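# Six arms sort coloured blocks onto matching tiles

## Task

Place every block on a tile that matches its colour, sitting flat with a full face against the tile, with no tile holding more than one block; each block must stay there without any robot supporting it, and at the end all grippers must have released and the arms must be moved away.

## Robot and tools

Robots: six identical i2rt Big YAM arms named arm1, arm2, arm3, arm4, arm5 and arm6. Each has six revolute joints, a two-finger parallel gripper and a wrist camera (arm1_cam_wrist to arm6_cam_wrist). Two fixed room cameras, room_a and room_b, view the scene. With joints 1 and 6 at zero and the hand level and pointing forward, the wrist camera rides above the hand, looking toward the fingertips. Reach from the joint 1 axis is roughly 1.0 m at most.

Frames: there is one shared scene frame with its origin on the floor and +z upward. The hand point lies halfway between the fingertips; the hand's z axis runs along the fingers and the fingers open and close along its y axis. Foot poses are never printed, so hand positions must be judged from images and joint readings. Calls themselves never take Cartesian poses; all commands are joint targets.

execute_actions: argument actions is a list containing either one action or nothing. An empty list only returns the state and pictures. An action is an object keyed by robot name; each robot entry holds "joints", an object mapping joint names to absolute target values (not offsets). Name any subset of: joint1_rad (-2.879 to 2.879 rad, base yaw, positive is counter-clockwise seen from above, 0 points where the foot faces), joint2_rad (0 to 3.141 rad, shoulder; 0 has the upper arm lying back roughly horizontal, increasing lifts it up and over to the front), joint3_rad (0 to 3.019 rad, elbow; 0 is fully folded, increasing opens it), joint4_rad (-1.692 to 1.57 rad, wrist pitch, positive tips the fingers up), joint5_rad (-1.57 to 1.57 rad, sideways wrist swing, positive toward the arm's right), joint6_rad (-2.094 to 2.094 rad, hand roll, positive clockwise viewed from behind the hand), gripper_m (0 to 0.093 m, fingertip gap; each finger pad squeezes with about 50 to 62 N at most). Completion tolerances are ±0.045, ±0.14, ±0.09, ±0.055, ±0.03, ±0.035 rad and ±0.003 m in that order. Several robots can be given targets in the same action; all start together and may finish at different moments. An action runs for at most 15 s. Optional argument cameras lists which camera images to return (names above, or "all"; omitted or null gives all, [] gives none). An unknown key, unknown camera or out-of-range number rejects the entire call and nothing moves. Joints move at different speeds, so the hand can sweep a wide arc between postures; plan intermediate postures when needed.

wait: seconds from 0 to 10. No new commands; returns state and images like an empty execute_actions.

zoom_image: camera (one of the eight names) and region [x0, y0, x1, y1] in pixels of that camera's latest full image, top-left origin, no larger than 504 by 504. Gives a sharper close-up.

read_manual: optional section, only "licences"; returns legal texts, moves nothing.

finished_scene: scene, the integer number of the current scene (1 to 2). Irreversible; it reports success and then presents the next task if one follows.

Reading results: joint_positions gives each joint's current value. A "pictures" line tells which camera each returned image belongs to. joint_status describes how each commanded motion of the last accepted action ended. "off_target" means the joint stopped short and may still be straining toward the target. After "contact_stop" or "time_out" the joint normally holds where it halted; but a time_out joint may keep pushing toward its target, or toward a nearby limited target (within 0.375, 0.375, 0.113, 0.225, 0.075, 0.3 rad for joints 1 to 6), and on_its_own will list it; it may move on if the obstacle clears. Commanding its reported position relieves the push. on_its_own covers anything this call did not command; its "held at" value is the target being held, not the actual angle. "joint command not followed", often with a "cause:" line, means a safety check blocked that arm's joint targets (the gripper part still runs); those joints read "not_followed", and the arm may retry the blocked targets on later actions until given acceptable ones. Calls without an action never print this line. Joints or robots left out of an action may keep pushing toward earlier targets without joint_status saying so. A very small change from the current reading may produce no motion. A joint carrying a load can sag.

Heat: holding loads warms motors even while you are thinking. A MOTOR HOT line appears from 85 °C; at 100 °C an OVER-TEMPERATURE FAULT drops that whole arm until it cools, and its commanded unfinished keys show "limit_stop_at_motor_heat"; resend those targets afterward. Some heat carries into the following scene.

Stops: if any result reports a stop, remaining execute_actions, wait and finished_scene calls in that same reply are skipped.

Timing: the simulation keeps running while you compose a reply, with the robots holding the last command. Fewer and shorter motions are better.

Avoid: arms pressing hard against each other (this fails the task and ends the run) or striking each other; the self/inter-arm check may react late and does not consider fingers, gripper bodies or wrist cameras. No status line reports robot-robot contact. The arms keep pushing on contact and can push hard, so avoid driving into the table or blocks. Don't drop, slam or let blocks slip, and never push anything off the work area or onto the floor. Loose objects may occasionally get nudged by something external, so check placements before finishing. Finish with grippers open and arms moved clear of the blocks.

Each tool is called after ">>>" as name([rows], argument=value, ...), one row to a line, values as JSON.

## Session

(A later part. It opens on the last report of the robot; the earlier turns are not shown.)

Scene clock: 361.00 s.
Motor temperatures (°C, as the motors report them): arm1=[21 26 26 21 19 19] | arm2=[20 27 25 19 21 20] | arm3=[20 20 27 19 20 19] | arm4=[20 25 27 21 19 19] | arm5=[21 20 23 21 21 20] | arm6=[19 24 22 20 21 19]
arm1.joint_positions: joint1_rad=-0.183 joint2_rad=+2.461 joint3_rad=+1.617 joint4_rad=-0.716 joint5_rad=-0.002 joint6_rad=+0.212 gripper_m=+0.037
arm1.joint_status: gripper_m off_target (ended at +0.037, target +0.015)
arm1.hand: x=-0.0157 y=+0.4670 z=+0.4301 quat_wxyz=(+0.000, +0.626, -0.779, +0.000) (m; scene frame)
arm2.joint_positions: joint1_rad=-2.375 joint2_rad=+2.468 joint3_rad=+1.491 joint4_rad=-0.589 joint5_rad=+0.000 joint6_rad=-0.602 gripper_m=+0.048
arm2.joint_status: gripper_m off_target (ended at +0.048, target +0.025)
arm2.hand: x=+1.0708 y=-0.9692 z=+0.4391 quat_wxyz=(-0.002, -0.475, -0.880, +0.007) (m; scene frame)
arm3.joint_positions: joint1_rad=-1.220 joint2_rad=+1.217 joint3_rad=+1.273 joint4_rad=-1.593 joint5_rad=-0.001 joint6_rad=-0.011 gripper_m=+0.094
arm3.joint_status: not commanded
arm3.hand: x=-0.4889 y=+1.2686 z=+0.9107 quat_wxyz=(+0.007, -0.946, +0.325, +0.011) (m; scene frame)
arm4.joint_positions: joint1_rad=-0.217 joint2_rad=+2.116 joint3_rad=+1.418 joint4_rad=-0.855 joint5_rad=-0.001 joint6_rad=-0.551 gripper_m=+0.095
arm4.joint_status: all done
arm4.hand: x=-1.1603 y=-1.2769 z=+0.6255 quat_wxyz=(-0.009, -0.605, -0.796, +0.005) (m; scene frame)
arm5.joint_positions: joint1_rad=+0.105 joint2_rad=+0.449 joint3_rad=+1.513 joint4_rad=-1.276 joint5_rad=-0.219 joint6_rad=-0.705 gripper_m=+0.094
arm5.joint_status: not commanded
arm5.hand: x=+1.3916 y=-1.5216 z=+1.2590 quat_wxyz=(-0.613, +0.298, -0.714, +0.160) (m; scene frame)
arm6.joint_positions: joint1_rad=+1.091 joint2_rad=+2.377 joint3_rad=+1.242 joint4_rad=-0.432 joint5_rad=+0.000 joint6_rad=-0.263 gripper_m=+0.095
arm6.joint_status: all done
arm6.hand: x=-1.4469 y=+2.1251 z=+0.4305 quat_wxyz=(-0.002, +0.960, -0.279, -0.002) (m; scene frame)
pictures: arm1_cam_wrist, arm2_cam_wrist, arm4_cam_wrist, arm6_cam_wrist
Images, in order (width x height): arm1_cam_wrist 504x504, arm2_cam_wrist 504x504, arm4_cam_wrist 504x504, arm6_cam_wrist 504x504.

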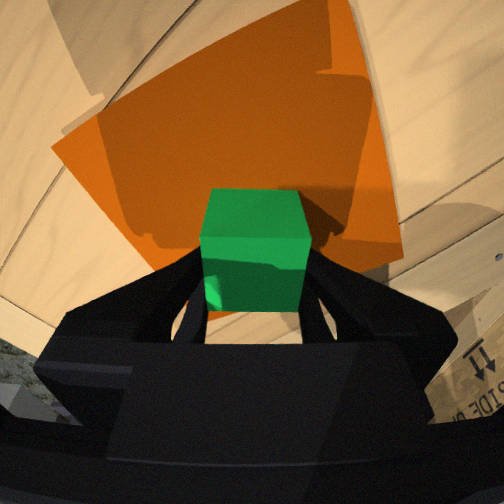

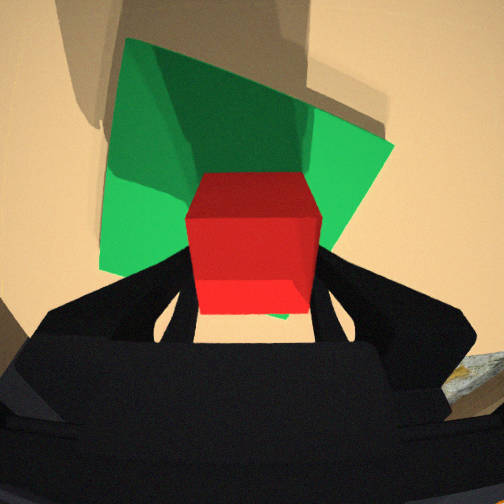

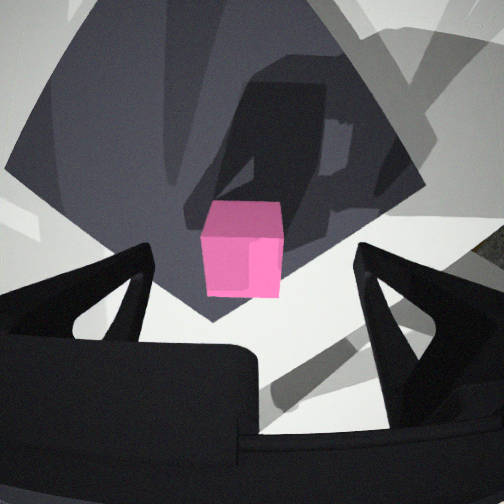

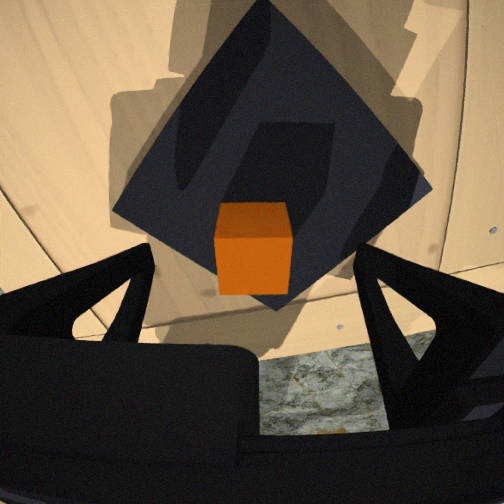

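>>> execute_actions([
  {"arm1": {"joints": {"joint2_rad": 2.0, "joint4_rad": -1.188}}, "arm2": {"joints": {"joint2_rad": 1.7, "joint4_rad": -1.36}}, "arm4": {"joints": {"gripper_m": 0.012}}, "arm6": {"joints": {"gripper_m": 0.01}}},
], cameras=["arm4_cam_wrist", "arm6_cam_wrist", "room_a"])

Scene clock: 385.03 s.
Motor temperatures (°C, as the motors report them): arm1=[21 26 27 21 19 19] | arm2=[20 28 25 19 21 20] | arm3=[20 20 27 19 20 19] | arm4=[20 25 27 21 19 19] | arm5=[21 20 23 21 21 20] | arm6=[19 24 22 20 21 19]
arm1.joint_positions: joint1_rad=-0.183 joint2_rad=+2.007 joint3_rad=+1.628 joint4_rad=-1.179 joint5_rad=-0.002 joint6_rad=+0.212 gripper_m=+0.037
arm1.joint_status: all done
arm1.hand: x=-0.0165 y=+0.4558 z=+0.7031 quat_wxyz=(+0.000, +0.626, -0.779, +0.000) (m; scene frame)
arm2.joint_positions: joint1_rad=-2.375 joint2_rad=+1.690 joint3_rad=+1.496 joint4_rad=-1.347 joint5_rad=+0.000 joint6_rad=-0.602 gripper_m=+0.048
arm2.joint_status: all done
arm2.hand: x=+1.0737 y=-0.9065 z=+0.8662 quat_wxyz=(-0.007, -0.475, -0.880, +0.018) (m; scene frame)
arm3.joint_positions: joint1_rad=-1.220 joint2_rad=+1.217 joint3_rad=+1.273 joint4_rad=-1.593 joint5_rad=-0.001 joint6_rad=-0.011 gripper_m=+0.094
arm3.joint_status: not commanded
arm3.hand: x=-0.4889 y=+1.2686 z=+0.9107 quat_wxyz=(+0.007, -0.946, +0.325, +0.011) (m; scene frame)
arm4.joint_positions: joint1_rad=-0.217 joint2_rad=+2.116 joint3_rad=+1.418 joint4_rad=-0.855 joint5_rad=-0.001 joint6_rad=-0.551 gripper_m=+0.031
arm4.joint_status: gripper_m off_target (ended at +0.031, target +0.012)
arm4.hand: x=-1.1603 y=-1.2769 z=+0.6255 quat_wxyz=(-0.009, -0.605, -0.796, +0.005) (m; scene frame)
arm5.joint_positions: joint1_rad=+0.105 joint2_rad=+0.449 joint3_rad=+1.513 joint4_rad=-1.276 joint5_rad=-0.219 joint6_rad=-0.705 gripper_m=+0.094
arm5.joint_status: not commanded
arm5.hand: x=+1.3916 y=-1.5216 z=+1.2590 quat_wxyz=(-0.613, +0.298, -0.714, +0.160) (m; scene frame)
arm6.joint_positions: joint1_rad=+1.091 joint2_rad=+2.378 joint3_rad=+1.242 joint4_rad=-0.432 joint5_rad=+0.000 joint6_rad=-0.263 gripper_m=+0.031
arm6.joint_status: gripper_m off_target (ended at +0.031, target +0.010)
arm6.hand: x=-1.4468 y=+2.1250 z=+0.4303 quat_wxyz=(-0.002, +0.960, -0.279, -0.002) (m; scene frame)
pictures: arm4_cam_wrist, arm6_cam_wrist, room_a
Images, in order (width x height): arm4_cam_wrist 504x504, arm6_cam_wrist 504x504, room_a 504x504.

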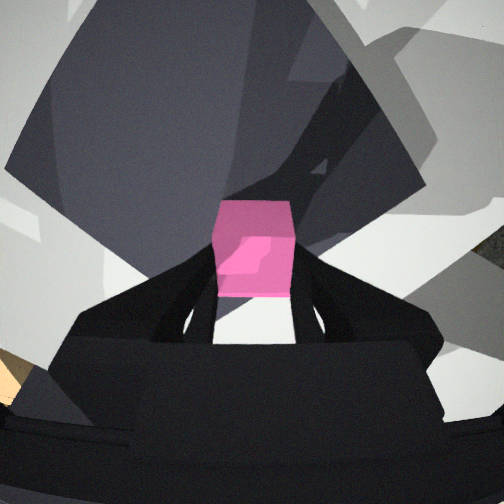

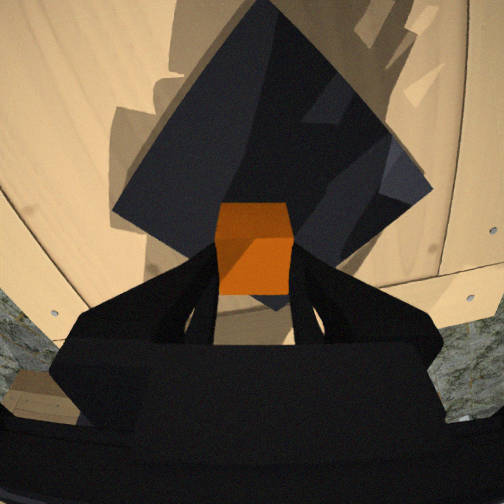

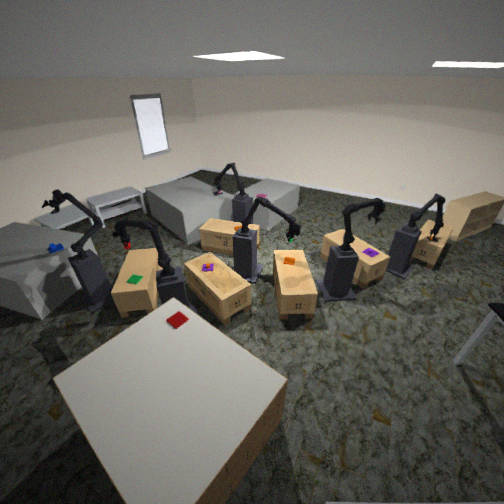

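>>> execute_actions([
  {"arm1": {"joints": {"joint1_rad": -1.75, "joint6_rad": 0}}, "arm2": {"joints": {"joint1_rad": -0.03, "joint4_rad": -1.385, "joint6_rad": 0}}, "arm3": {"joints": {"joint1_rad": -0.2, "joint2_rad": 0.9, "joint3_rad": 1.0, "joint4_rad": -1.6}}, "arm4": {"joints": {"joint1_rad": -1.68, "joint2_rad": 1.9, "joint4_rad": -1.095, "joint6_rad": 0}}, "arm6": {"joints": {"joint1_rad": -2.31, "joint2_rad": 2.3, "joint3_rad": 1.79, "joint4_rad": -1.045, "joint6_rad": 0}}},
], cameras=["arm1_cam_wrist", "arm2_cam_wrist", "arm4_cam_wrist", "arm6_cam_wrist"])

Scene clock: 443.10 s.
Motor temperatures (°C, as the motors report them): arm1=[21 27 28 21 19 19] | arm2=[20 27 28 19 21 20] | arm3=[20 20 28 19 20 19] | arm4=[20 26 27 21 19 19] | arm5=[21 20 24 21 21 20] | arm6=[19 24 22 20 21 19]
arm1.joint_positions: joint1_rad=-1.758 joint2_rad=+2.007 joint3_rad=+1.628 joint4_rad=-1.179 joint5_rad=+0.001 joint6_rad=+0.008 gripper_m=+0.037
arm1.joint_status: all done
arm1.hand: x=+0.5820 y=-0.1514 z=+0.7115 quat_wxyz=(-0.008, -0.008, -1.000, +0.006) (m; scene frame)
arm2.joint_positions: joint1_rad=-0.025 joint2_rad=+1.701 joint3_rad=+1.496 joint4_rad=-1.372 joint5_rad=-0.001 joint6_rad=-0.009 gripper_m=+0.048
arm2.joint_status: all done
arm2.hand: x=+1.4557 y=-0.0392 z=+0.8512 quat_wxyz=(+0.006, +0.374, -0.927, +0.004) (m; scene frame)
arm3.joint_positions: joint1_rad=-0.205 joint2_rad=+0.895 joint3_rad=+0.994 joint4_rad=-1.596 joint5_rad=-0.001 joint6_rad=-0.011 gripper_m=+0.094
arm3.joint_status: all done
arm3.hand: x=-0.4422 y=+0.9749 z=+0.8876 quat_wxyz=(-0.008, -0.984, -0.175, +0.031) (m; scene frame)
arm4.joint_positions: joint1_rad=-1.685 joint2_rad=+1.894 joint3_rad=+1.412 joint4_rad=-1.080 joint5_rad=+0.000 joint6_rad=-0.010 gripper_m=+0.031
arm4.joint_status: all done
arm4.hand: x=-1.5423 y=-0.6297 z=+0.7374 quat_wxyz=(+0.001, -0.997, +0.083, -0.002) (m; scene frame)
arm5.joint_positions: joint1_rad=+0.105 joint2_rad=+0.449 joint3_rad=+1.513 joint4_rad=-1.276 joint5_rad=-0.219 joint6_rad=-0.705 gripper_m=+0.094
arm5.joint_status: not commanded
arm5.hand: x=+1.3916 y=-1.5216 z=+1.2590 quat_wxyz=(-0.613, +0.298, -0.714, +0.160) (m; scene frame)
arm6.joint_positions: joint1_rad=-2.311 joint2_rad=+2.290 joint3_rad=+1.788 joint4_rad=-1.029 joint5_rad=+0.002 joint6_rad=-0.005 gripper_m=+0.031
arm6.joint_status: all done
arm6.hand: x=-0.7972 y=+1.1621 z=+0.6168 quat_wxyz=(-0.015, -0.515, -0.857, +0.010) (m; scene frame)
pictures: arm1_cam_wrist, arm2_cam_wrist, arm4_cam_wrist, arm6_cam_wrist
Images, in order (width x height): arm1_cam_wrist 504x504, arm2_cam_wrist 504x504, arm4_cam_wrist 504x504, arm6_cam_wrist 504x504.

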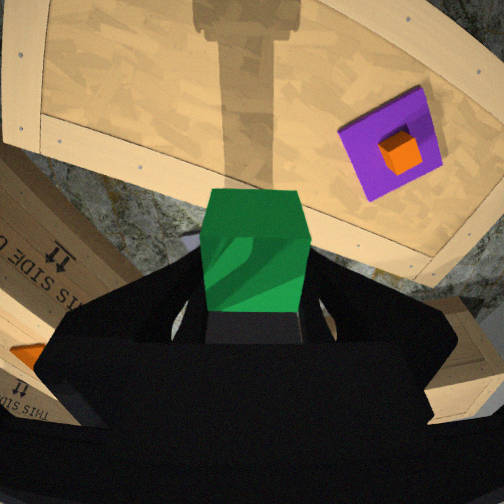

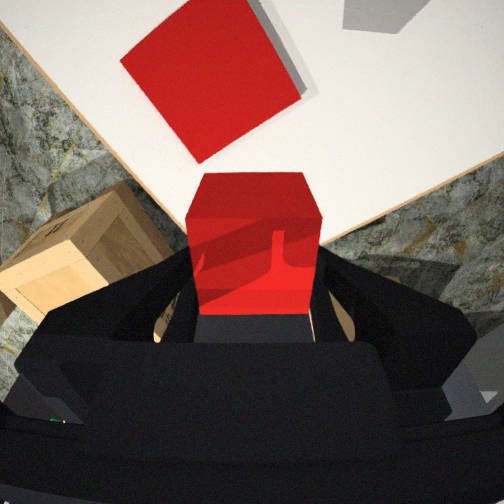

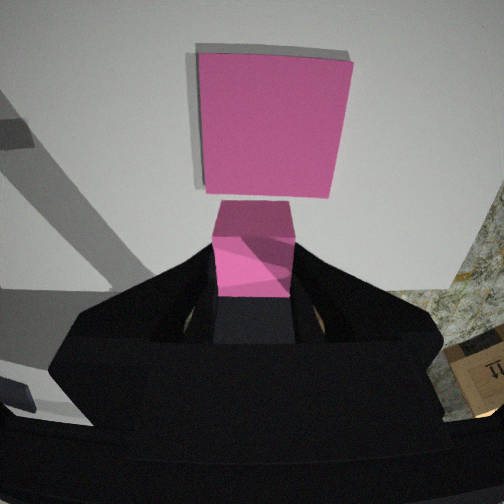

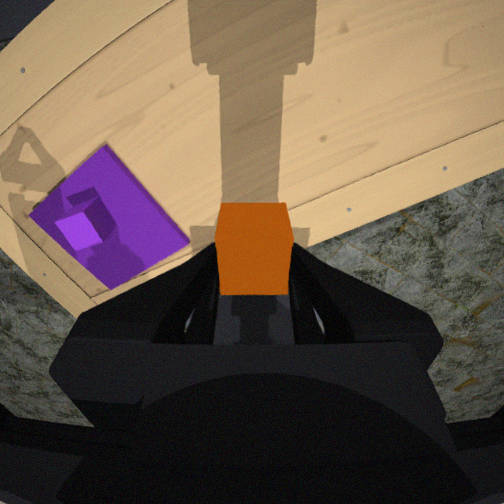

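>>> execute_actions([
  {"arm1": {"joints": {"joint2_rad": 2.32, "joint3_rad": 1.545, "joint4_rad": -0.782}}, "arm2": {"joints": {"joint1_rad": 0.065, "joint2_rad": 1.962, "joint3_rad": 1.447, "joint4_rad": -1.016}}, "arm4": {"joints": {"joint1_rad": -1.72, "joint2_rad": 2.13, "joint3_rad": 1.318, "joint4_rad": -0.75}}, "arm6": {"joints": {"joint2_rad": 2.497, "joint3_rad": 1.8, "joint4_rad": -0.857}}},
], cameras=["arm1_cam_wrist", "arm2_cam_wrist", "arm4_cam_wrist", "arm6_cam_wrist"])

Scene clock: 487.07 s.
Motor temperatures (°C, as the motors report them): arm1=[21 27 29 21 19 19] | arm2=[20 27 29 19 21 20] | arm3=[20 20 27 19 20 19] | arm4=[20 26 28 21 19 19] | arm5=[21 20 24 21 21 20] | arm6=[19 26 23 20 21 19]
arm1.joint_positions: joint1_rad=-1.758 joint2_rad=+2.321 joint3_rad=+1.524 joint4_rad=-0.791 joint5_rad=+0.001 joint6_rad=+0.008 gripper_m=+0.037
arm1.joint_status: all done
arm1.hand: x=+0.5739 y=-0.1538 z=+0.4959 quat_wxyz=(+0.007, -0.008, -1.000, +0.006) (m; scene frame)
arm2.joint_positions: joint1_rad=+0.071 joint2_rad=+1.981 joint3_rad=+1.433 joint4_rad=-1.030 joint5_rad=+0.001 joint6_rad=-0.007 gripper_m=+0.048
arm2.joint_status: all done
arm2.hand: x=+1.4518 y=+0.0297 z=+0.6829 quat_wxyz=(+0.007, +0.418, -0.909, +0.005) (m; scene frame)
arm3.joint_positions: joint1_rad=-0.205 joint2_rad=+0.895 joint3_rad=+0.994 joint4_rad=-1.596 joint5_rad=-0.001 joint6_rad=-0.011 gripper_m=+0.094
arm3.joint_status: not commanded
arm3.hand: x=-0.4422 y=+0.9749 z=+0.8876 quat_wxyz=(-0.008, -0.984, -0.175, +0.031) (m; scene frame)
arm4.joint_positions: joint1_rad=-1.712 joint2_rad=+2.127 joint3_rad=+1.314 joint4_rad=-0.765 joint5_rad=+0.000 joint6_rad=-0.010 gripper_m=+0.031
arm4.joint_status: all done
arm4.hand: x=-1.5306 y=-0.6167 z=+0.5851 quat_wxyz=(+0.000, -0.995, +0.096, -0.010) (m; scene frame)
arm5.joint_positions: joint1_rad=+0.105 joint2_rad=+0.449 joint3_rad=+1.513 joint4_rad=-1.276 joint5_rad=-0.219 joint6_rad=-0.705 gripper_m=+0.094
arm5.joint_status: not commanded
arm5.hand: x=+1.3916 y=-1.5216 z=+1.2590 quat_wxyz=(-0.613, +0.298, -0.714, +0.160) (m; scene frame)
arm6.joint_positions: joint1_rad=-2.311 joint2_rad=+2.515 joint3_rad=+1.777 joint4_rad=-0.873 joint5_rad=+0.002 joint6_rad=-0.005 gripper_m=+0.031
arm6.joint_status: all done
arm6.hand: x=-0.8094 y=+1.1854 z=+0.4704 quat_wxyz=(+0.019, -0.515, -0.857, -0.011) (m; scene frame)
pictures: arm1_cam_wrist, arm2_cam_wrist, arm4_cam_wrist, arm6_cam_wrist
Images, in order (width x height): arm1_cam_wrist 504x504, arm2_cam_wrist 504x504, arm4_cam_wrist 504x504, arm6_cam_wrist 504x504.

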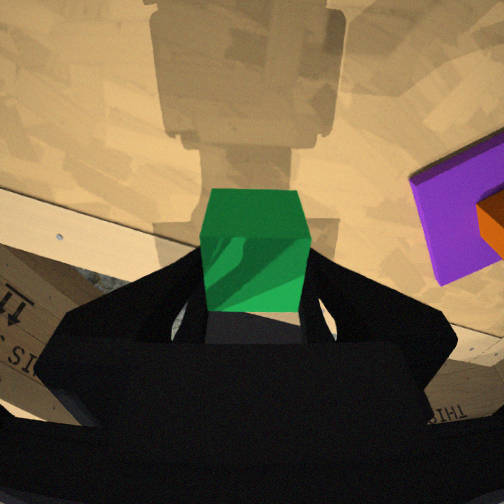

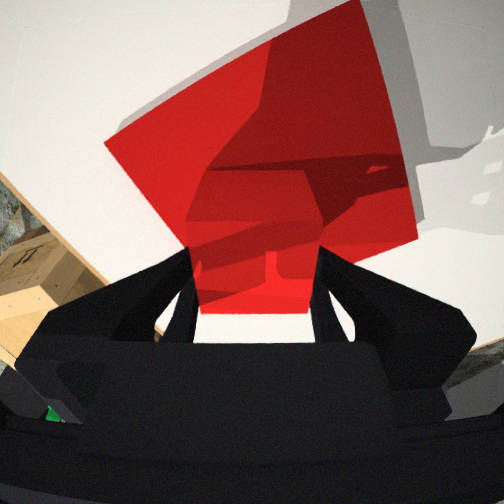

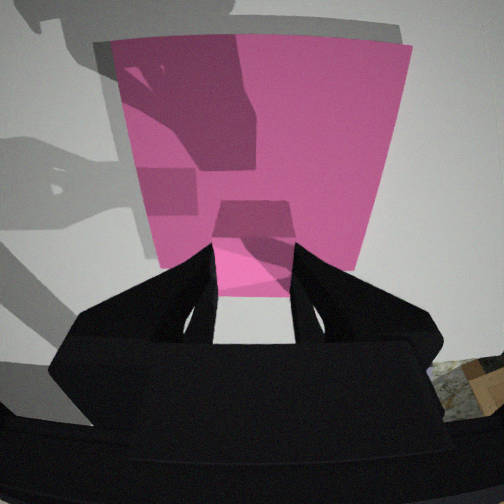

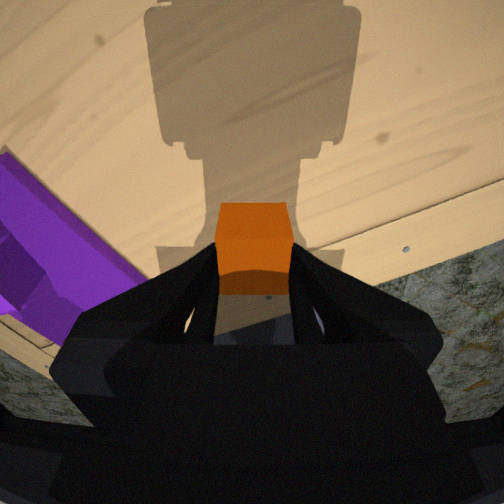

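>>> execute_actions([
  {"arm1": {"joints": {"joint2_rad": 2.461, "joint3_rad": 1.583, "joint4_rad": -0.667}}, "arm2": {"joints": {"joint1_rad": 0.04, "joint3_rad": 1.485, "joint6_rad": -0.49}}, "arm4": {"joints": {"joint2_rad": 2.188, "joint4_rad": -0.677}}, "arm6": {"joints": {"joint2_rad": 2.58, "joint3_rad": 1.825, "joint4_rad": -0.77}}},
], cameras=["arm1_cam_wrist", "arm2_cam_wrist", "arm4_cam_wrist", "arm6_cam_wrist"])

Scene clock: 530.87 s.
Motor temperatures (°C, as the motors report them): arm1=[21 28 28 21 19 19] | arm2=[20 28 28 19 21 20] | arm3=[20 19 27 19 20 19] | arm4=[20 26 27 21 19 19] | arm5=[21 20 24 21 21 20] | arm6=[19 27 24 20 21 19]
arm1.joint_positions: joint1_rad=-1.758 joint2_rad=+2.471 joint3_rad=+1.565 joint4_rad=-0.675 joint5_rad=+0.001 joint6_rad=+0.008 gripper_m=+0.037
arm1.joint_status: all done
arm1.hand: x=+0.5756 y=-0.1544 z=+0.4198 quat_wxyz=(+0.004, -0.008, -1.000, +0.006) (m; scene frame)
arm2.joint_positions: joint1_rad=+0.048 joint2_rad=+1.981 joint3_rad=+1.433 joint4_rad=-1.030 joint5_rad=+0.001 joint6_rad=-0.480 gripper_m=+0.048
arm2.joint_status: all done
arm2.hand: x=+1.4616 y=+0.0209 z=+0.6830 quat_wxyz=(+0.008, +0.610, -0.793, +0.003) (m; scene frame)
arm3.joint_positions: joint1_rad=-0.205 joint2_rad=+0.895 joint3_rad=+0.994 joint4_rad=-1.596 joint5_rad=-0.001 joint6_rad=-0.011 gripper_m=+0.094
arm3.joint_status: not commanded
arm3.hand: x=-0.4422 y=+0.9749 z=+0.8876 quat_wxyz=(-0.008, -0.984, -0.175, +0.031) (m; scene frame)
arm4.joint_positions: joint1_rad=-1.712 joint2_rad=+2.172 joint3_rad=+1.314 joint4_rad=-0.693 joint5_rad=+0.000 joint6_rad=-0.010 gripper_m=+0.031
arm4.joint_status: all done
arm4.hand: x=-1.5367 y=-0.6154 z=+0.5619 quat_wxyz=(+0.001, -0.995, +0.096, +0.004) (m; scene frame)
arm5.joint_positions: joint1_rad=+0.105 joint2_rad=+0.449 joint3_rad=+1.513 joint4_rad=-1.276 joint5_rad=-0.219 joint6_rad=-0.705 gripper_m=+0.094
arm5.joint_status: not commanded
arm5.hand: x=+1.3916 y=-1.5216 z=+1.2590 quat_wxyz=(-0.613, +0.298, -0.714, +0.160) (m; scene frame)
arm6.joint_positions: joint1_rad=-2.311 joint2_rad=+2.565 joint3_rad=+1.799 joint4_rad=-0.787 joint5_rad=+0.002 joint6_rad=-0.005 gripper_m=+0.031
arm6.joint_status: all done
arm6.hand: x=-0.8024 y=+1.1722 z=+0.4453 quat_wxyz=(-0.006, -0.515, -0.857, +0.005) (m; scene frame)
pictures: arm1_cam_wrist, arm2_cam_wrist, arm4_cam_wrist, arm6_cam_wrist
Images, in order (width x height): arm1_cam_wrist 504x504, arm2_cam_wrist 504x504, arm4_cam_wrist 504x504, arm6_cam_wrist 504x504.

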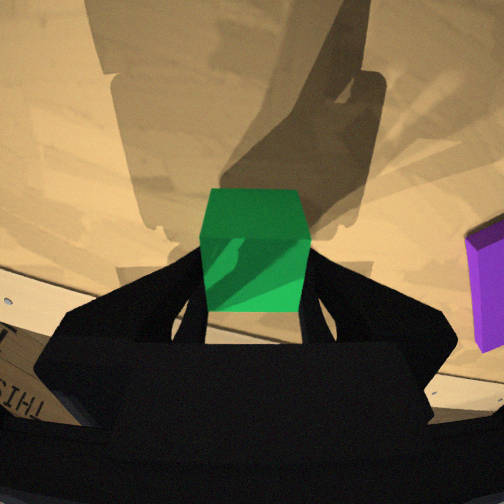

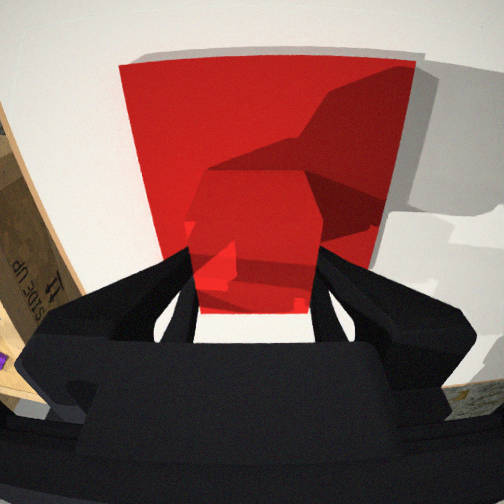

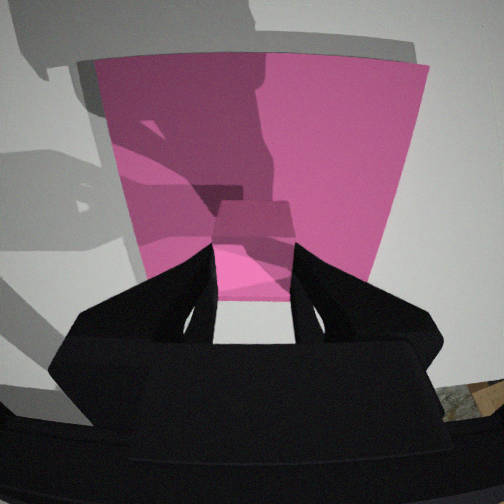

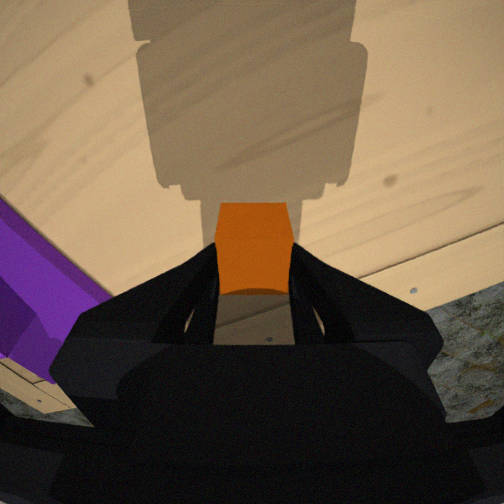

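>>> execute_actions([
  {"arm1": {"joints": {"gripper_m": 0.09}}, "arm2": {"joints": {"gripper_m": 0.09}}, "arm4": {"joints": {"joint2_rad": 2.215}}, "arm6": {"joints": {"joint2_rad": 2.61}}},
], cameras=["arm1_cam_wrist", "arm2_cam_wrist", "arm4_cam_wrist", "arm6_cam_wrist"])

Scene clock: 546.13 s.
Motor temperatures (°C, as the motors report them): arm1=[21 28 28 21 19 19] | arm2=[20 28 30 19 21 20] | arm3=[20 19 27 19 20 19] | arm4=[20 26 27 21 19 19] | arm5=[21 20 24 21 21 20] | arm6=[19 26 24 20 21 19]
arm1.joint_positions: joint1_rad=-1.758 joint2_rad=+2.471 joint3_rad=+1.565 joint4_rad=-0.675 joint5_rad=+0.001 joint6_rad=+0.008 gripper_m=+0.090
arm1.joint_status: all done
arm1.hand: x=+0.5756 y=-0.1544 z=+0.4198 quat_wxyz=(+0.004, -0.008, -1.000, +0.006) (m; scene frame)
arm2.joint_positions: joint1_rad=+0.048 joint2_rad=+1.981 joint3_rad=+1.433 joint4_rad=-1.030 joint5_rad=+0.001 joint6_rad=-0.481 gripper_m=+0.090
arm2.joint_status: all done
arm2.hand: x=+1.4616 y=+0.0209 z=+0.6830 quat_wxyz=(+0.008, +0.610, -0.792, +0.003) (m; scene frame)
arm3.joint_positions: joint1_rad=-0.205 joint2_rad=+0.895 joint3_rad=+0.994 joint4_rad=-1.596 joint5_rad=-0.001 joint6_rad=-0.011 gripper_m=+0.094
arm3.joint_status: not commanded
arm3.hand: x=-0.4422 y=+0.9749 z=+0.8876 quat_wxyz=(-0.008, -0.984, -0.175, +0.031) (m; scene frame)
arm4.joint_positions: joint1_rad=-1.712 joint2_rad=+2.193 joint3_rad=+1.314 joint4_rad=-0.693 joint5_rad=+0.000 joint6_rad=-0.010 gripper_m=+0.031
arm4.joint_status: all done
arm4.hand: x=-1.5311 y=-0.6166 z=+0.5510 quat_wxyz=(+0.000, -0.995, +0.096, -0.007) (m; scene frame)
arm5.joint_positions: joint1_rad=+0.105 joint2_rad=+0.449 joint3_rad=+1.513 joint4_rad=-1.276 joint5_rad=-0.219 joint6_rad=-0.705 gripper_m=+0.094
arm5.joint_status: not commanded
arm5.hand: x=+1.3916 y=-1.5216 z=+1.2590 quat_wxyz=(-0.613, +0.298, -0.714, +0.160) (m; scene frame)
arm6.joint_positions: joint1_rad=-2.311 joint2_rad=+2.592 joint3_rad=+1.799 joint4_rad=-0.786 joint5_rad=+0.002 joint6_rad=-0.005 gripper_m=+0.031
arm6.joint_status: all done
arm6.hand: x=-0.8070 y=+1.1808 z=+0.4282 quat_wxyz=(+0.005, -0.515, -0.857, -0.002) (m; scene frame)
pictures: arm1_cam_wrist, arm2_cam_wrist, arm4_cam_wrist, arm6_cam_wrist
Images, in order (width x height): arm1_cam_wrist 504x504, arm2_cam_wrist 504x504, arm4_cam_wrist 504x504, arm6_cam_wrist 504x504.

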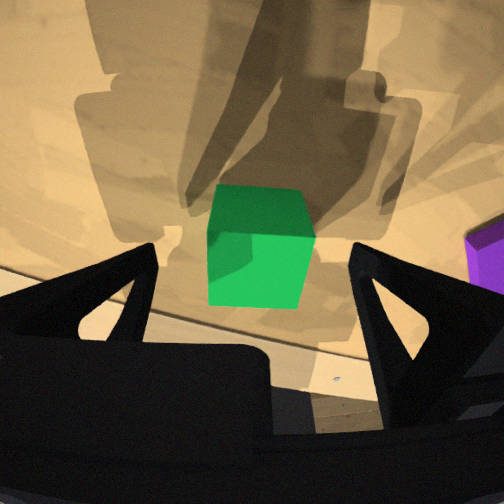

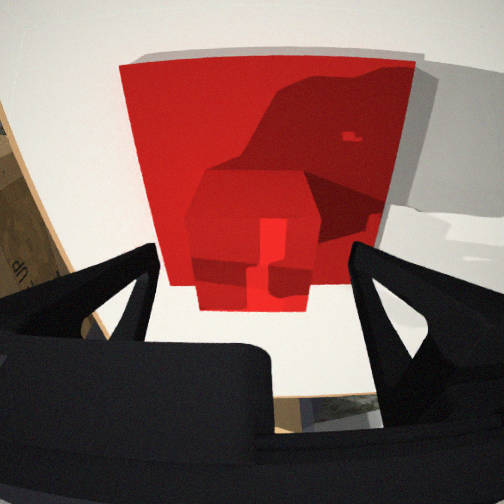

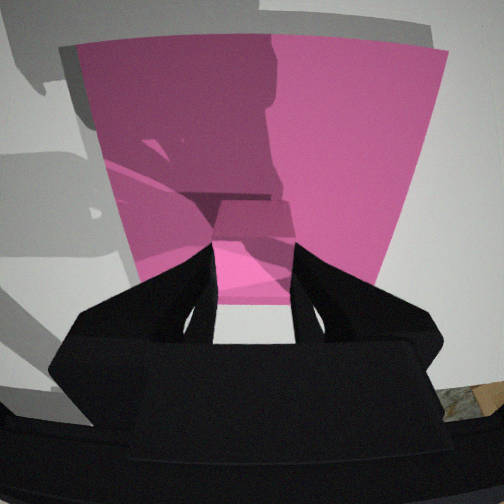

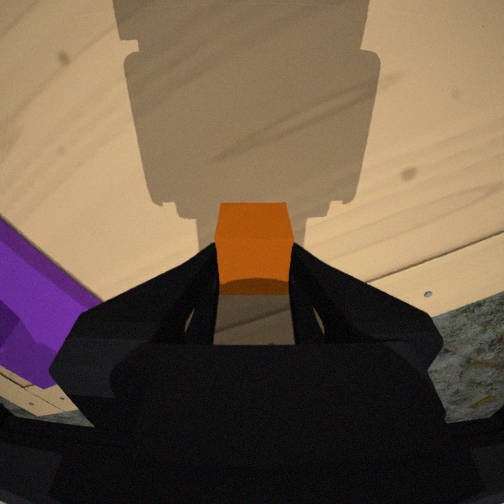

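>>> execute_actions([
  {"arm1": {"joints": {"joint2_rad": 2.29, "joint4_rad": -0.86}}, "arm2": {"joints": {"joint2_rad": 1.75, "joint3_rad": 1.44, "joint4_rad": -1.26}}, "arm4": {"joints": {"gripper_m": 0.09}}, "arm6": {"joints": {"joint2_rad": 2.634, "joint4_rad": -0.75}}},
], cameras=["arm1_cam_wrist", "arm4_cam_wrist", "arm6_cam_wrist"])

Scene clock: 565.37 s.
Motor temperatures (°C, as the motors report them): arm1=[21 28 28 21 19 19] | arm2=[20 29 31 19 21 20] | arm3=[20 19 27 19 20 19] | arm4=[20 26 27 21 19 19] | arm5=[21 20 24 21 21 20] | arm6=[19 26 24 20 21 19]
arm1.joint_positions: joint1_rad=-1.758 joint2_rad=+2.276 joint3_rad=+1.565 joint4_rad=-0.851 joint5_rad=+0.001 joint6_rad=+0.008 gripper_m=+0.090
arm1.joint_status: all done
arm1.hand: x=+0.5921 y=-0.1533 z=+0.5338 quat_wxyz=(-0.006, -0.008, -1.000, +0.006) (m; scene frame)
arm2.joint_positions: joint1_rad=+0.048 joint2_rad=+1.736 joint3_rad=+1.432 joint4_rad=-1.248 joint5_rad=+0.001 joint6_rad=-0.481 gripper_m=+0.090
arm2.joint_status: all done
arm2.hand: x=+1.4356 y=-0.0070 z=+0.8098 quat_wxyz=(-0.005, +0.610, -0.792, +0.001) (m; scene frame)
arm3.joint_positions: joint1_rad=-0.205 joint2_rad=+0.895 joint3_rad=+0.994 joint4_rad=-1.596 joint5_rad=-0.001 joint6_rad=-0.011 gripper_m=+0.094
arm3.joint_status: not commanded
arm3.hand: x=-0.4422 y=+0.9749 z=+0.8876 quat_wxyz=(-0.008, -0.984, -0.175, +0.031) (m; scene frame)
arm4.joint_positions: joint1_rad=-1.712 joint2_rad=+2.193 joint3_rad=+1.314 joint4_rad=-0.693 joint5_rad=+0.000 joint6_rad=-0.010 gripper_m=+0.090
arm4.joint_status: all done
arm4.hand: x=-1.5311 y=-0.6166 z=+0.5510 quat_wxyz=(+0.000, -0.995, +0.096, -0.007) (m; scene frame)
arm5.joint_positions: joint1_rad=+0.105 joint2_rad=+0.449 joint3_rad=+1.513 joint4_rad=-1.276 joint5_rad=-0.219 joint6_rad=-0.705 gripper_m=+0.094
arm5.joint_status: not commanded
arm5.hand: x=+1.3916 y=-1.5216 z=+1.2590 quat_wxyz=(-0.613, +0.298, -0.714, +0.160) (m; scene frame)
arm6.joint_positions: joint1_rad=-2.311 joint2_rad=+2.604 joint3_rad=+1.801 joint4_rad=-0.765 joint5_rad=+0.001 joint6_rad=-0.005 gripper_m=+0.031
arm6.joint_status: all done
arm6.hand: x=-0.8061 y=+1.1794 z=+0.4212 quat_wxyz=(+0.000, -0.515, -0.857, +0.001) (m; scene frame)
pictures: arm1_cam_wrist, arm4_cam_wrist, arm6_cam_wrist
Images, in order (width x height): arm1_cam_wrist 504x504, arm4_cam_wrist 504x504, arm6_cam_wrist 504x504.

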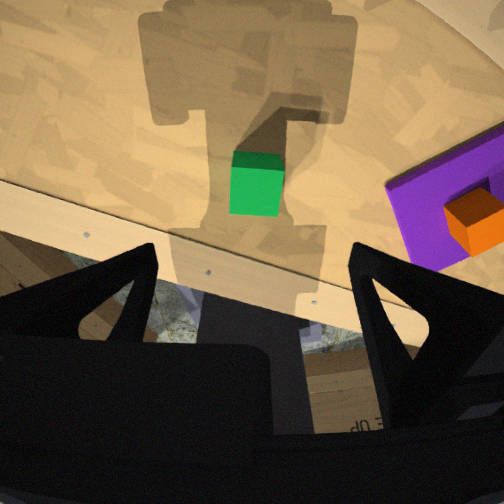

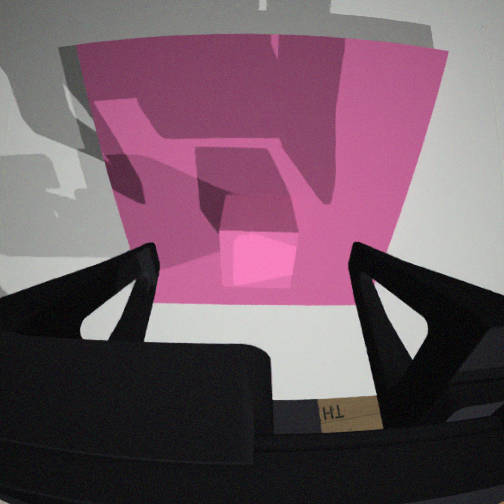

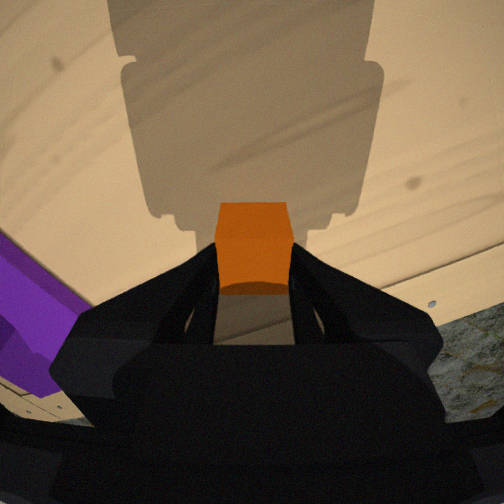

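>>> execute_actions(actions=[])

Scene clock: 583.97 s.
Motor temperatures (°C, as the motors report them): arm1=[21 28 28 21 19 19] | arm2=[20 28 30 19 21 20] | arm3=[20 19 27 19 20 19] | arm4=[20 26 27 21 19 19] | arm5=[21 20 24 21 21 20] | arm6=[19 26 24 20 21 19]
arm1.joint_positions: joint1_rad=-1.758 joint2_rad=+2.276 joint3_rad=+1.565 joint4_rad=-0.851 joint5_rad=+0.001 joint6_rad=+0.008 gripper_m=+0.090
arm1.joint_status: all done
arm1.hand: x=+0.5921 y=-0.1533 z=+0.5338 quat_wxyz=(-0.006, -0.008, -1.000, +0.006) (m; scene frame)
arm2.joint_positions: joint1_rad=+0.048 joint2_rad=+1.736 joint3_rad=+1.432 joint4_rad=-1.248 joint5_rad=+0.001 joint6_rad=-0.481 gripper_m=+0.090
arm2.joint_status: all done
arm2.hand: x=+1.4356 y=-0.0070 z=+0.8098 quat_wxyz=(-0.005, +0.610, -0.792, +0.001) (m; scene frame)
arm3.joint_positions: joint1_rad=-0.205 joint2_rad=+0.895 joint3_rad=+0.994 joint4_rad=-1.596 joint5_rad=-0.001 joint6_rad=-0.011 gripper_m=+0.094
arm3.joint_status: not commanded
arm3.hand: x=-0.4422 y=+0.9749 z=+0.8876 quat_wxyz=(-0.008, -0.984, -0.175, +0.031) (m; scene frame)
arm4.joint_positions: joint1_rad=-1.712 joint2_rad=+2.193 joint3_rad=+1.314 joint4_rad=-0.693 joint5_rad=+0.000 joint6_rad=-0.010 gripper_m=+0.090
arm4.joint_status: all done
arm4.hand: x=-1.5311 y=-0.6166 z=+0.5510 quat_wxyz=(+0.000, -0.995, +0.096, -0.007) (m; scene frame)
arm5.joint_positions: joint1_rad=+0.105 joint2_rad=+0.449 joint3_rad=+1.513 joint4_rad=-1.276 joint5_rad=-0.219 joint6_rad=-0.705 gripper_m=+0.094
arm5.joint_status: not commanded
arm5.hand: x=+1.3916 y=-1.5216 z=+1.2590 quat_wxyz=(-0.613, +0.298, -0.714, +0.160) (m; scene frame)
arm6.joint_positions: joint1_rad=-2.311 joint2_rad=+2.604 joint3_rad=+1.801 joint4_rad=-0.765 joint5_rad=+0.001 joint6_rad=-0.005 gripper_m=+0.031
arm6.joint_status: all done
arm6.hand: x=-0.8061 y=+1.1794 z=+0.4212 quat_wxyz=(+0.000, -0.515, -0.857, +0.001) (m; scene frame)
pictures: arm1_cam_wrist, arm2_cam_wrist, arm3_cam_wrist, arm4_cam_wrist, arm5_cam_wrist, arm6_cam_wrist, room_a, room_b
Images, in order (width x height): arm1_cam_wrist 504x504, arm2_cam_wrist 504x504, arm3_cam_wrist 504x504, arm4_cam_wrist 504x504, arm5_cam_wrist 504x504, arm6_cam_wrist 504x504, room_a 504x504, room_b 504x504.

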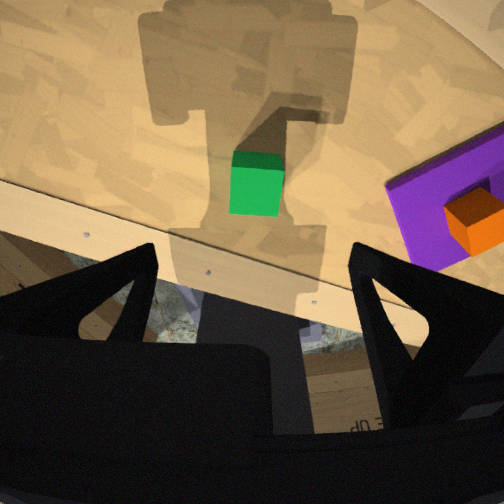

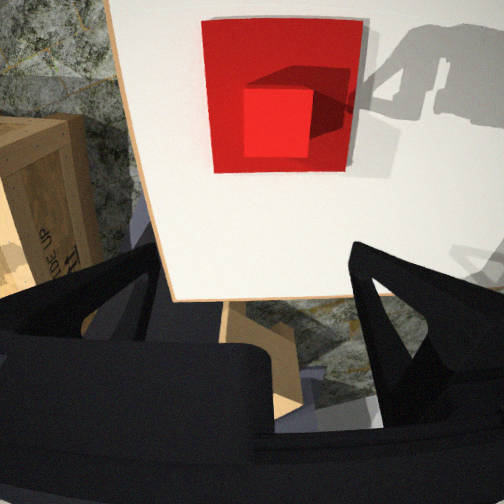

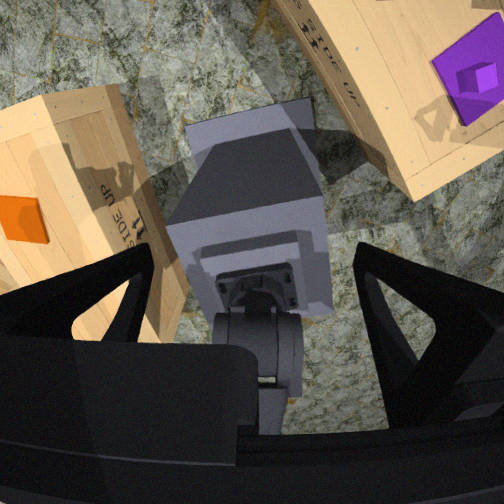

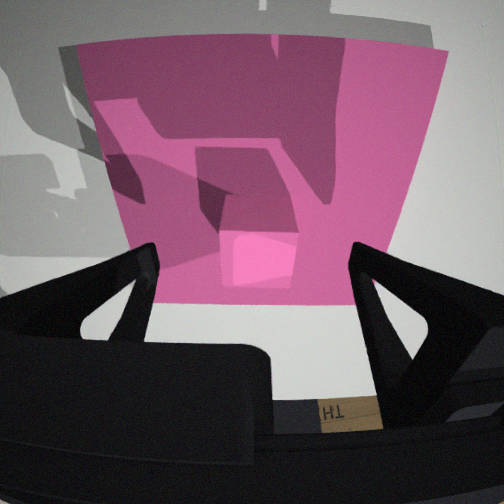

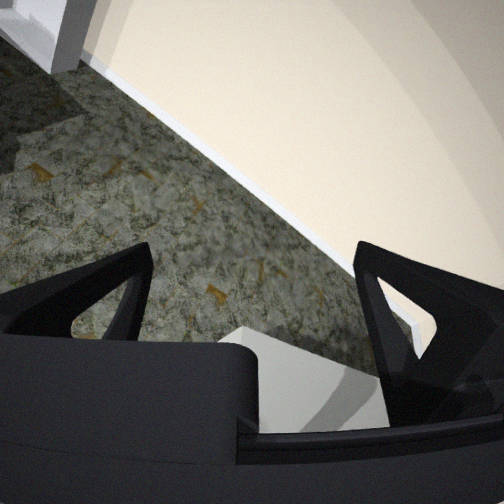

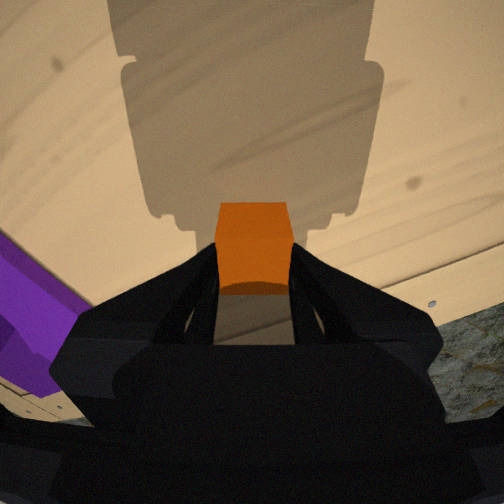

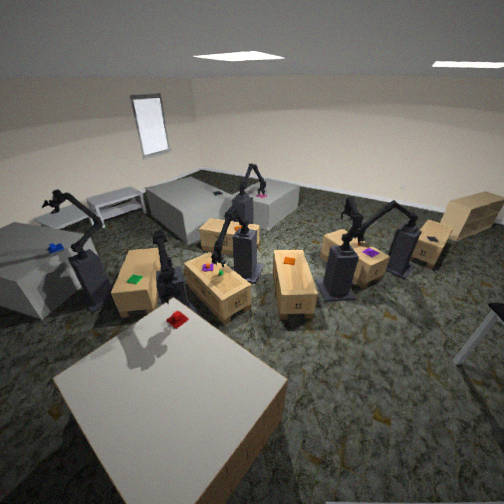

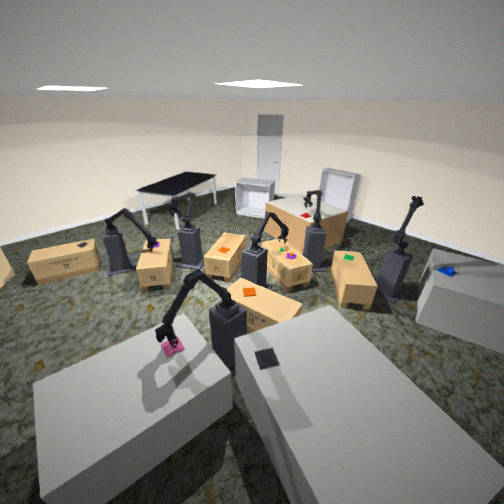

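>>> execute_actions([
  {"arm1": {"joints": {"joint1_rad": -2.09, "joint6_rad": 0.68}}, "arm2": {"joints": {"joint1_rad": 0.8, "joint2_rad": 1.2, "joint3_rad": 1.15, "joint4_rad": -1.5}}, "arm4": {"joints": {"joint2_rad": 1.9, "joint4_rad": -0.99}}, "arm6": {"joints": {"gripper_m": 0.09}}},
], cameras=["arm1_cam_wrist", "arm4_cam_wrist", "arm6_cam_wrist"])

Scene clock: 599.17 s.
Motor temperatures (°C, as the motors report them): arm1=[21 28 28 21 19 19] | arm2=[20 28 29 19 21 20] | arm3=[20 19 27 19 20 19] | arm4=[20 26 27 21 19 19] | arm5=[21 20 24 21 21 20] | arm6=[19 26 24 20 21 19]
arm1.joint_positions: joint1_rad=-2.082 joint2_rad=+2.276 joint3_rad=+1.565 joint4_rad=-0.851 joint5_rad=+0.001 joint6_rad=+0.671 gripper_m=+0.090
arm1.joint_status: all done
arm1.hand: x=+0.5586 y=-0.3472 z=+0.5359 quat_wxyz=(-0.009, -0.481, -0.877, +0.004) (m; scene frame)
arm2.joint_positions: joint1_rad=+0.793 joint2_rad=+1.187 joint3_rad=+1.152 joint4_rad=-1.489 joint5_rad=+0.000 joint6_rad=-0.482 gripper_m=+0.090
arm2.joint_status: all done
arm2.hand: x=+1.0834 y=-0.0534 z=+0.9275 quat_wxyz=(-0.015, +0.857, -0.515, -0.012) (m; scene frame)
arm3.joint_positions: joint1_rad=-0.205 joint2_rad=+0.895 joint3_rad=+0.994 joint4_rad=-1.596 joint5_rad=-0.001 joint6_rad=-0.011 gripper_m=+0.094
arm3.joint_status: not commanded
arm3.hand: x=-0.4422 y=+0.9749 z=+0.8876 quat_wxyz=(-0.008, -0.984, -0.175, +0.031) (m; scene frame)
arm4.joint_positions: joint1_rad=-1.712 joint2_rad=+1.886 joint3_rad=+1.314 joint4_rad=-0.976 joint5_rad=+0.000 joint6_rad=-0.010 gripper_m=+0.090
arm4.joint_status: all done
arm4.hand: x=-1.5228 y=-0.6186 z=+0.7093 quat_wxyz=(+0.001, -0.995, +0.096, +0.005) (m; scene frame)
arm5.joint_positions: joint1_rad=+0.105 joint2_rad=+0.449 joint3_rad=+1.513 joint4_rad=-1.276 joint5_rad=-0.219 joint6_rad=-0.705 gripper_m=+0.094
arm5.joint_status: not commanded
arm5.hand: x=+1.3916 y=-1.5216 z=+1.2590 quat_wxyz=(-0.613, +0.298, -0.714, +0.160) (m; scene frame)
arm6.joint_positions: joint1_rad=-2.311 joint2_rad=+2.607 joint3_rad=+1.801 joint4_rad=-0.765 joint5_rad=+0.001 joint6_rad=-0.005 gripper_m=+0.090
arm6.joint_status: all done
arm6.hand: x=-0.8066 y=+1.1803 z=+0.4195 quat_wxyz=(+0.001, -0.515, -0.857, +0.000) (m; scene frame)
pictures: arm1_cam_wrist, arm4_cam_wrist, arm6_cam_wrist
Images, in order (width x height): arm1_cam_wrist 504x504, arm4_cam_wrist 504x504, arm6_cam_wrist 504x504.

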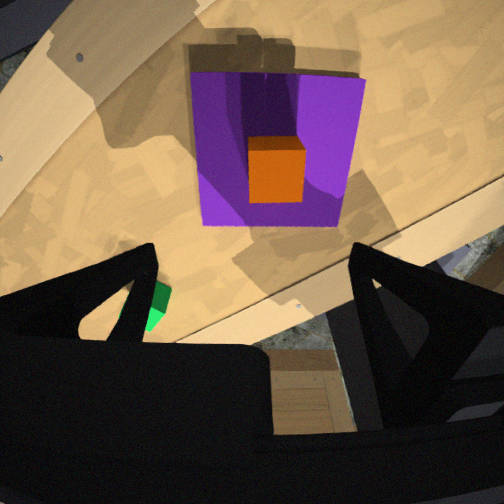

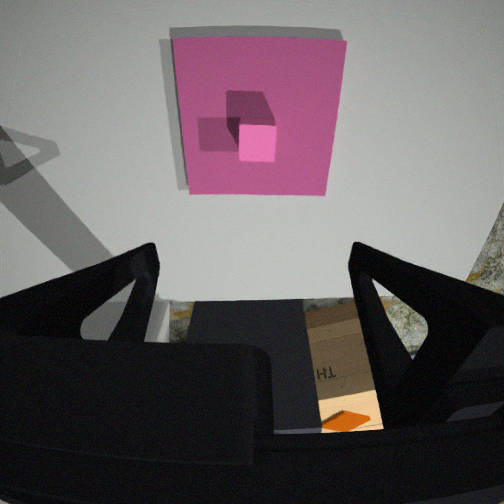

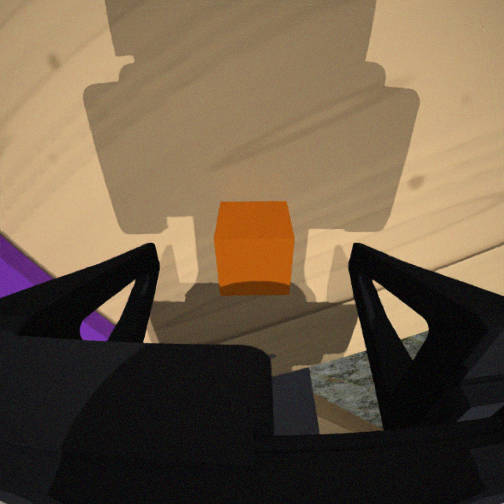

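>>> execute_actions([
  {"arm1": {"joints": {"joint1_rad": -2.115, "joint2_rad": 2.46, "joint4_rad": -0.645}}, "arm2": {"joints": {"joint1_rad": 1.6}}, "arm3": {"joints": {"joint1_rad": -0.75, "joint6_rad": -0.7}}, "arm6": {"joints": {"joint2_rad": 2.2, "joint4_rad": -1.17}}},
], cameras=["arm1_cam_wrist", "arm6_cam_wrist"])

Scene clock: 645.80 s.
Motor temperatures (°C, as the motors report them): arm1=[21 29 29 21 19 19] | arm2=[20 26 29 19 21 20] | arm3=[20 19 27 19 20 19] | arm4=[20 26 28 21 19 19] | arm5=[21 20 24 21 21 20] | arm6=[19 27 24 20 21 19]
arm1.joint_positions: joint1_rad=-2.116 joint2_rad=+2.463 joint3_rad=+1.566 joint4_rad=-0.655 joint5_rad=-0.001 joint6_rad=+0.674 gripper_m=+0.090
arm1.joint_status: all done
arm1.hand: x=+0.5435 y=-0.3645 z=+0.4268 quat_wxyz=(-0.013, -0.497, -0.868, +0.002) (m; scene frame)
arm2.joint_positions: joint1_rad=+1.594 joint2_rad=+1.187 joint3_rad=+1.152 joint4_rad=-1.489 joint5_rad=+0.000 joint6_rad=-0.483 gripper_m=+0.090
arm2.joint_status: all done
arm2.hand: x=+0.8425 y=-0.1566 z=+0.9293 quat_wxyz=(-0.009, +0.990, -0.140, -0.021) (m; scene frame)
arm3.joint_positions: joint1_rad=-0.745 joint2_rad=+0.895 joint3_rad=+0.994 joint4_rad=-1.596 joint5_rad=-0.001 joint6_rad=-0.687 gripper_m=+0.094
arm3.joint_status: all done
arm3.hand: x=-0.4512 y=+1.1006 z=+0.8875 quat_wxyz=(+0.014, -0.970, -0.242, +0.029) (m; scene frame)
arm4.joint_positions: joint1_rad=-1.712 joint2_rad=+1.886 joint3_rad=+1.314 joint4_rad=-0.976 joint5_rad=+0.000 joint6_rad=-0.010 gripper_m=+0.090
arm4.joint_status: not commanded
arm4.hand: x=-1.5228 y=-0.6186 z=+0.7093 quat_wxyz=(+0.001, -0.995, +0.096, +0.005) (m; scene frame)
arm5.joint_positions: joint1_rad=+0.105 joint2_rad=+0.449 joint3_rad=+1.513 joint4_rad=-1.276 joint5_rad=-0.219 joint6_rad=-0.705 gripper_m=+0.094
arm5.joint_status: not commanded
arm5.hand: x=+1.3916 y=-1.5216 z=+1.2590 quat_wxyz=(-0.613, +0.298, -0.714, +0.160) (m; scene frame)
arm6.joint_positions: joint1_rad=-2.311 joint2_rad=+2.190 joint3_rad=+1.817 joint4_rad=-1.155 joint5_rad=+0.001 joint6_rad=-0.005 gripper_m=+0.090
arm6.joint_status: all done
arm6.hand: x=-0.7988 y=+1.1652 z=+0.6905 quat_wxyz=(-0.017, -0.515, -0.857, +0.011) (m; scene frame)
pictures: arm1_cam_wrist, arm6_cam_wrist
Images, in order (width x height): arm1_cam_wrist 504x504, arm6_cam_wrist 504x504.

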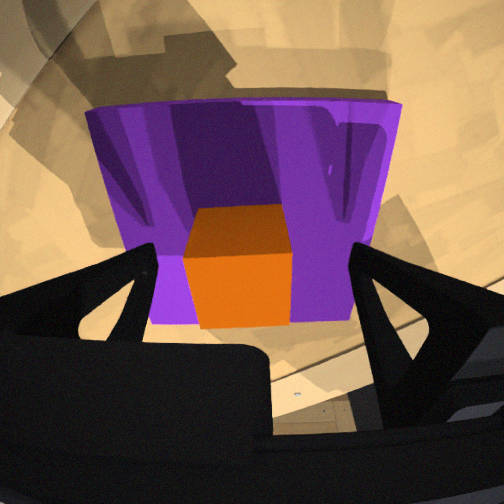

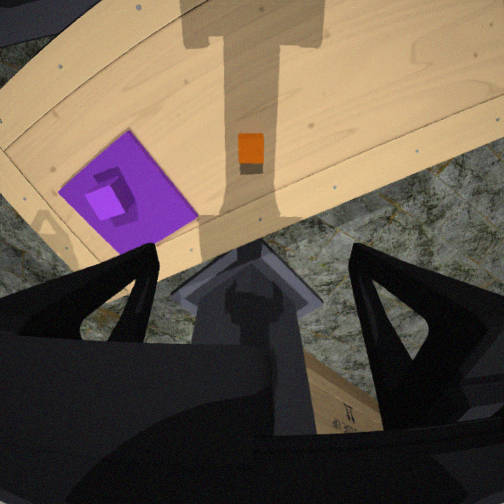

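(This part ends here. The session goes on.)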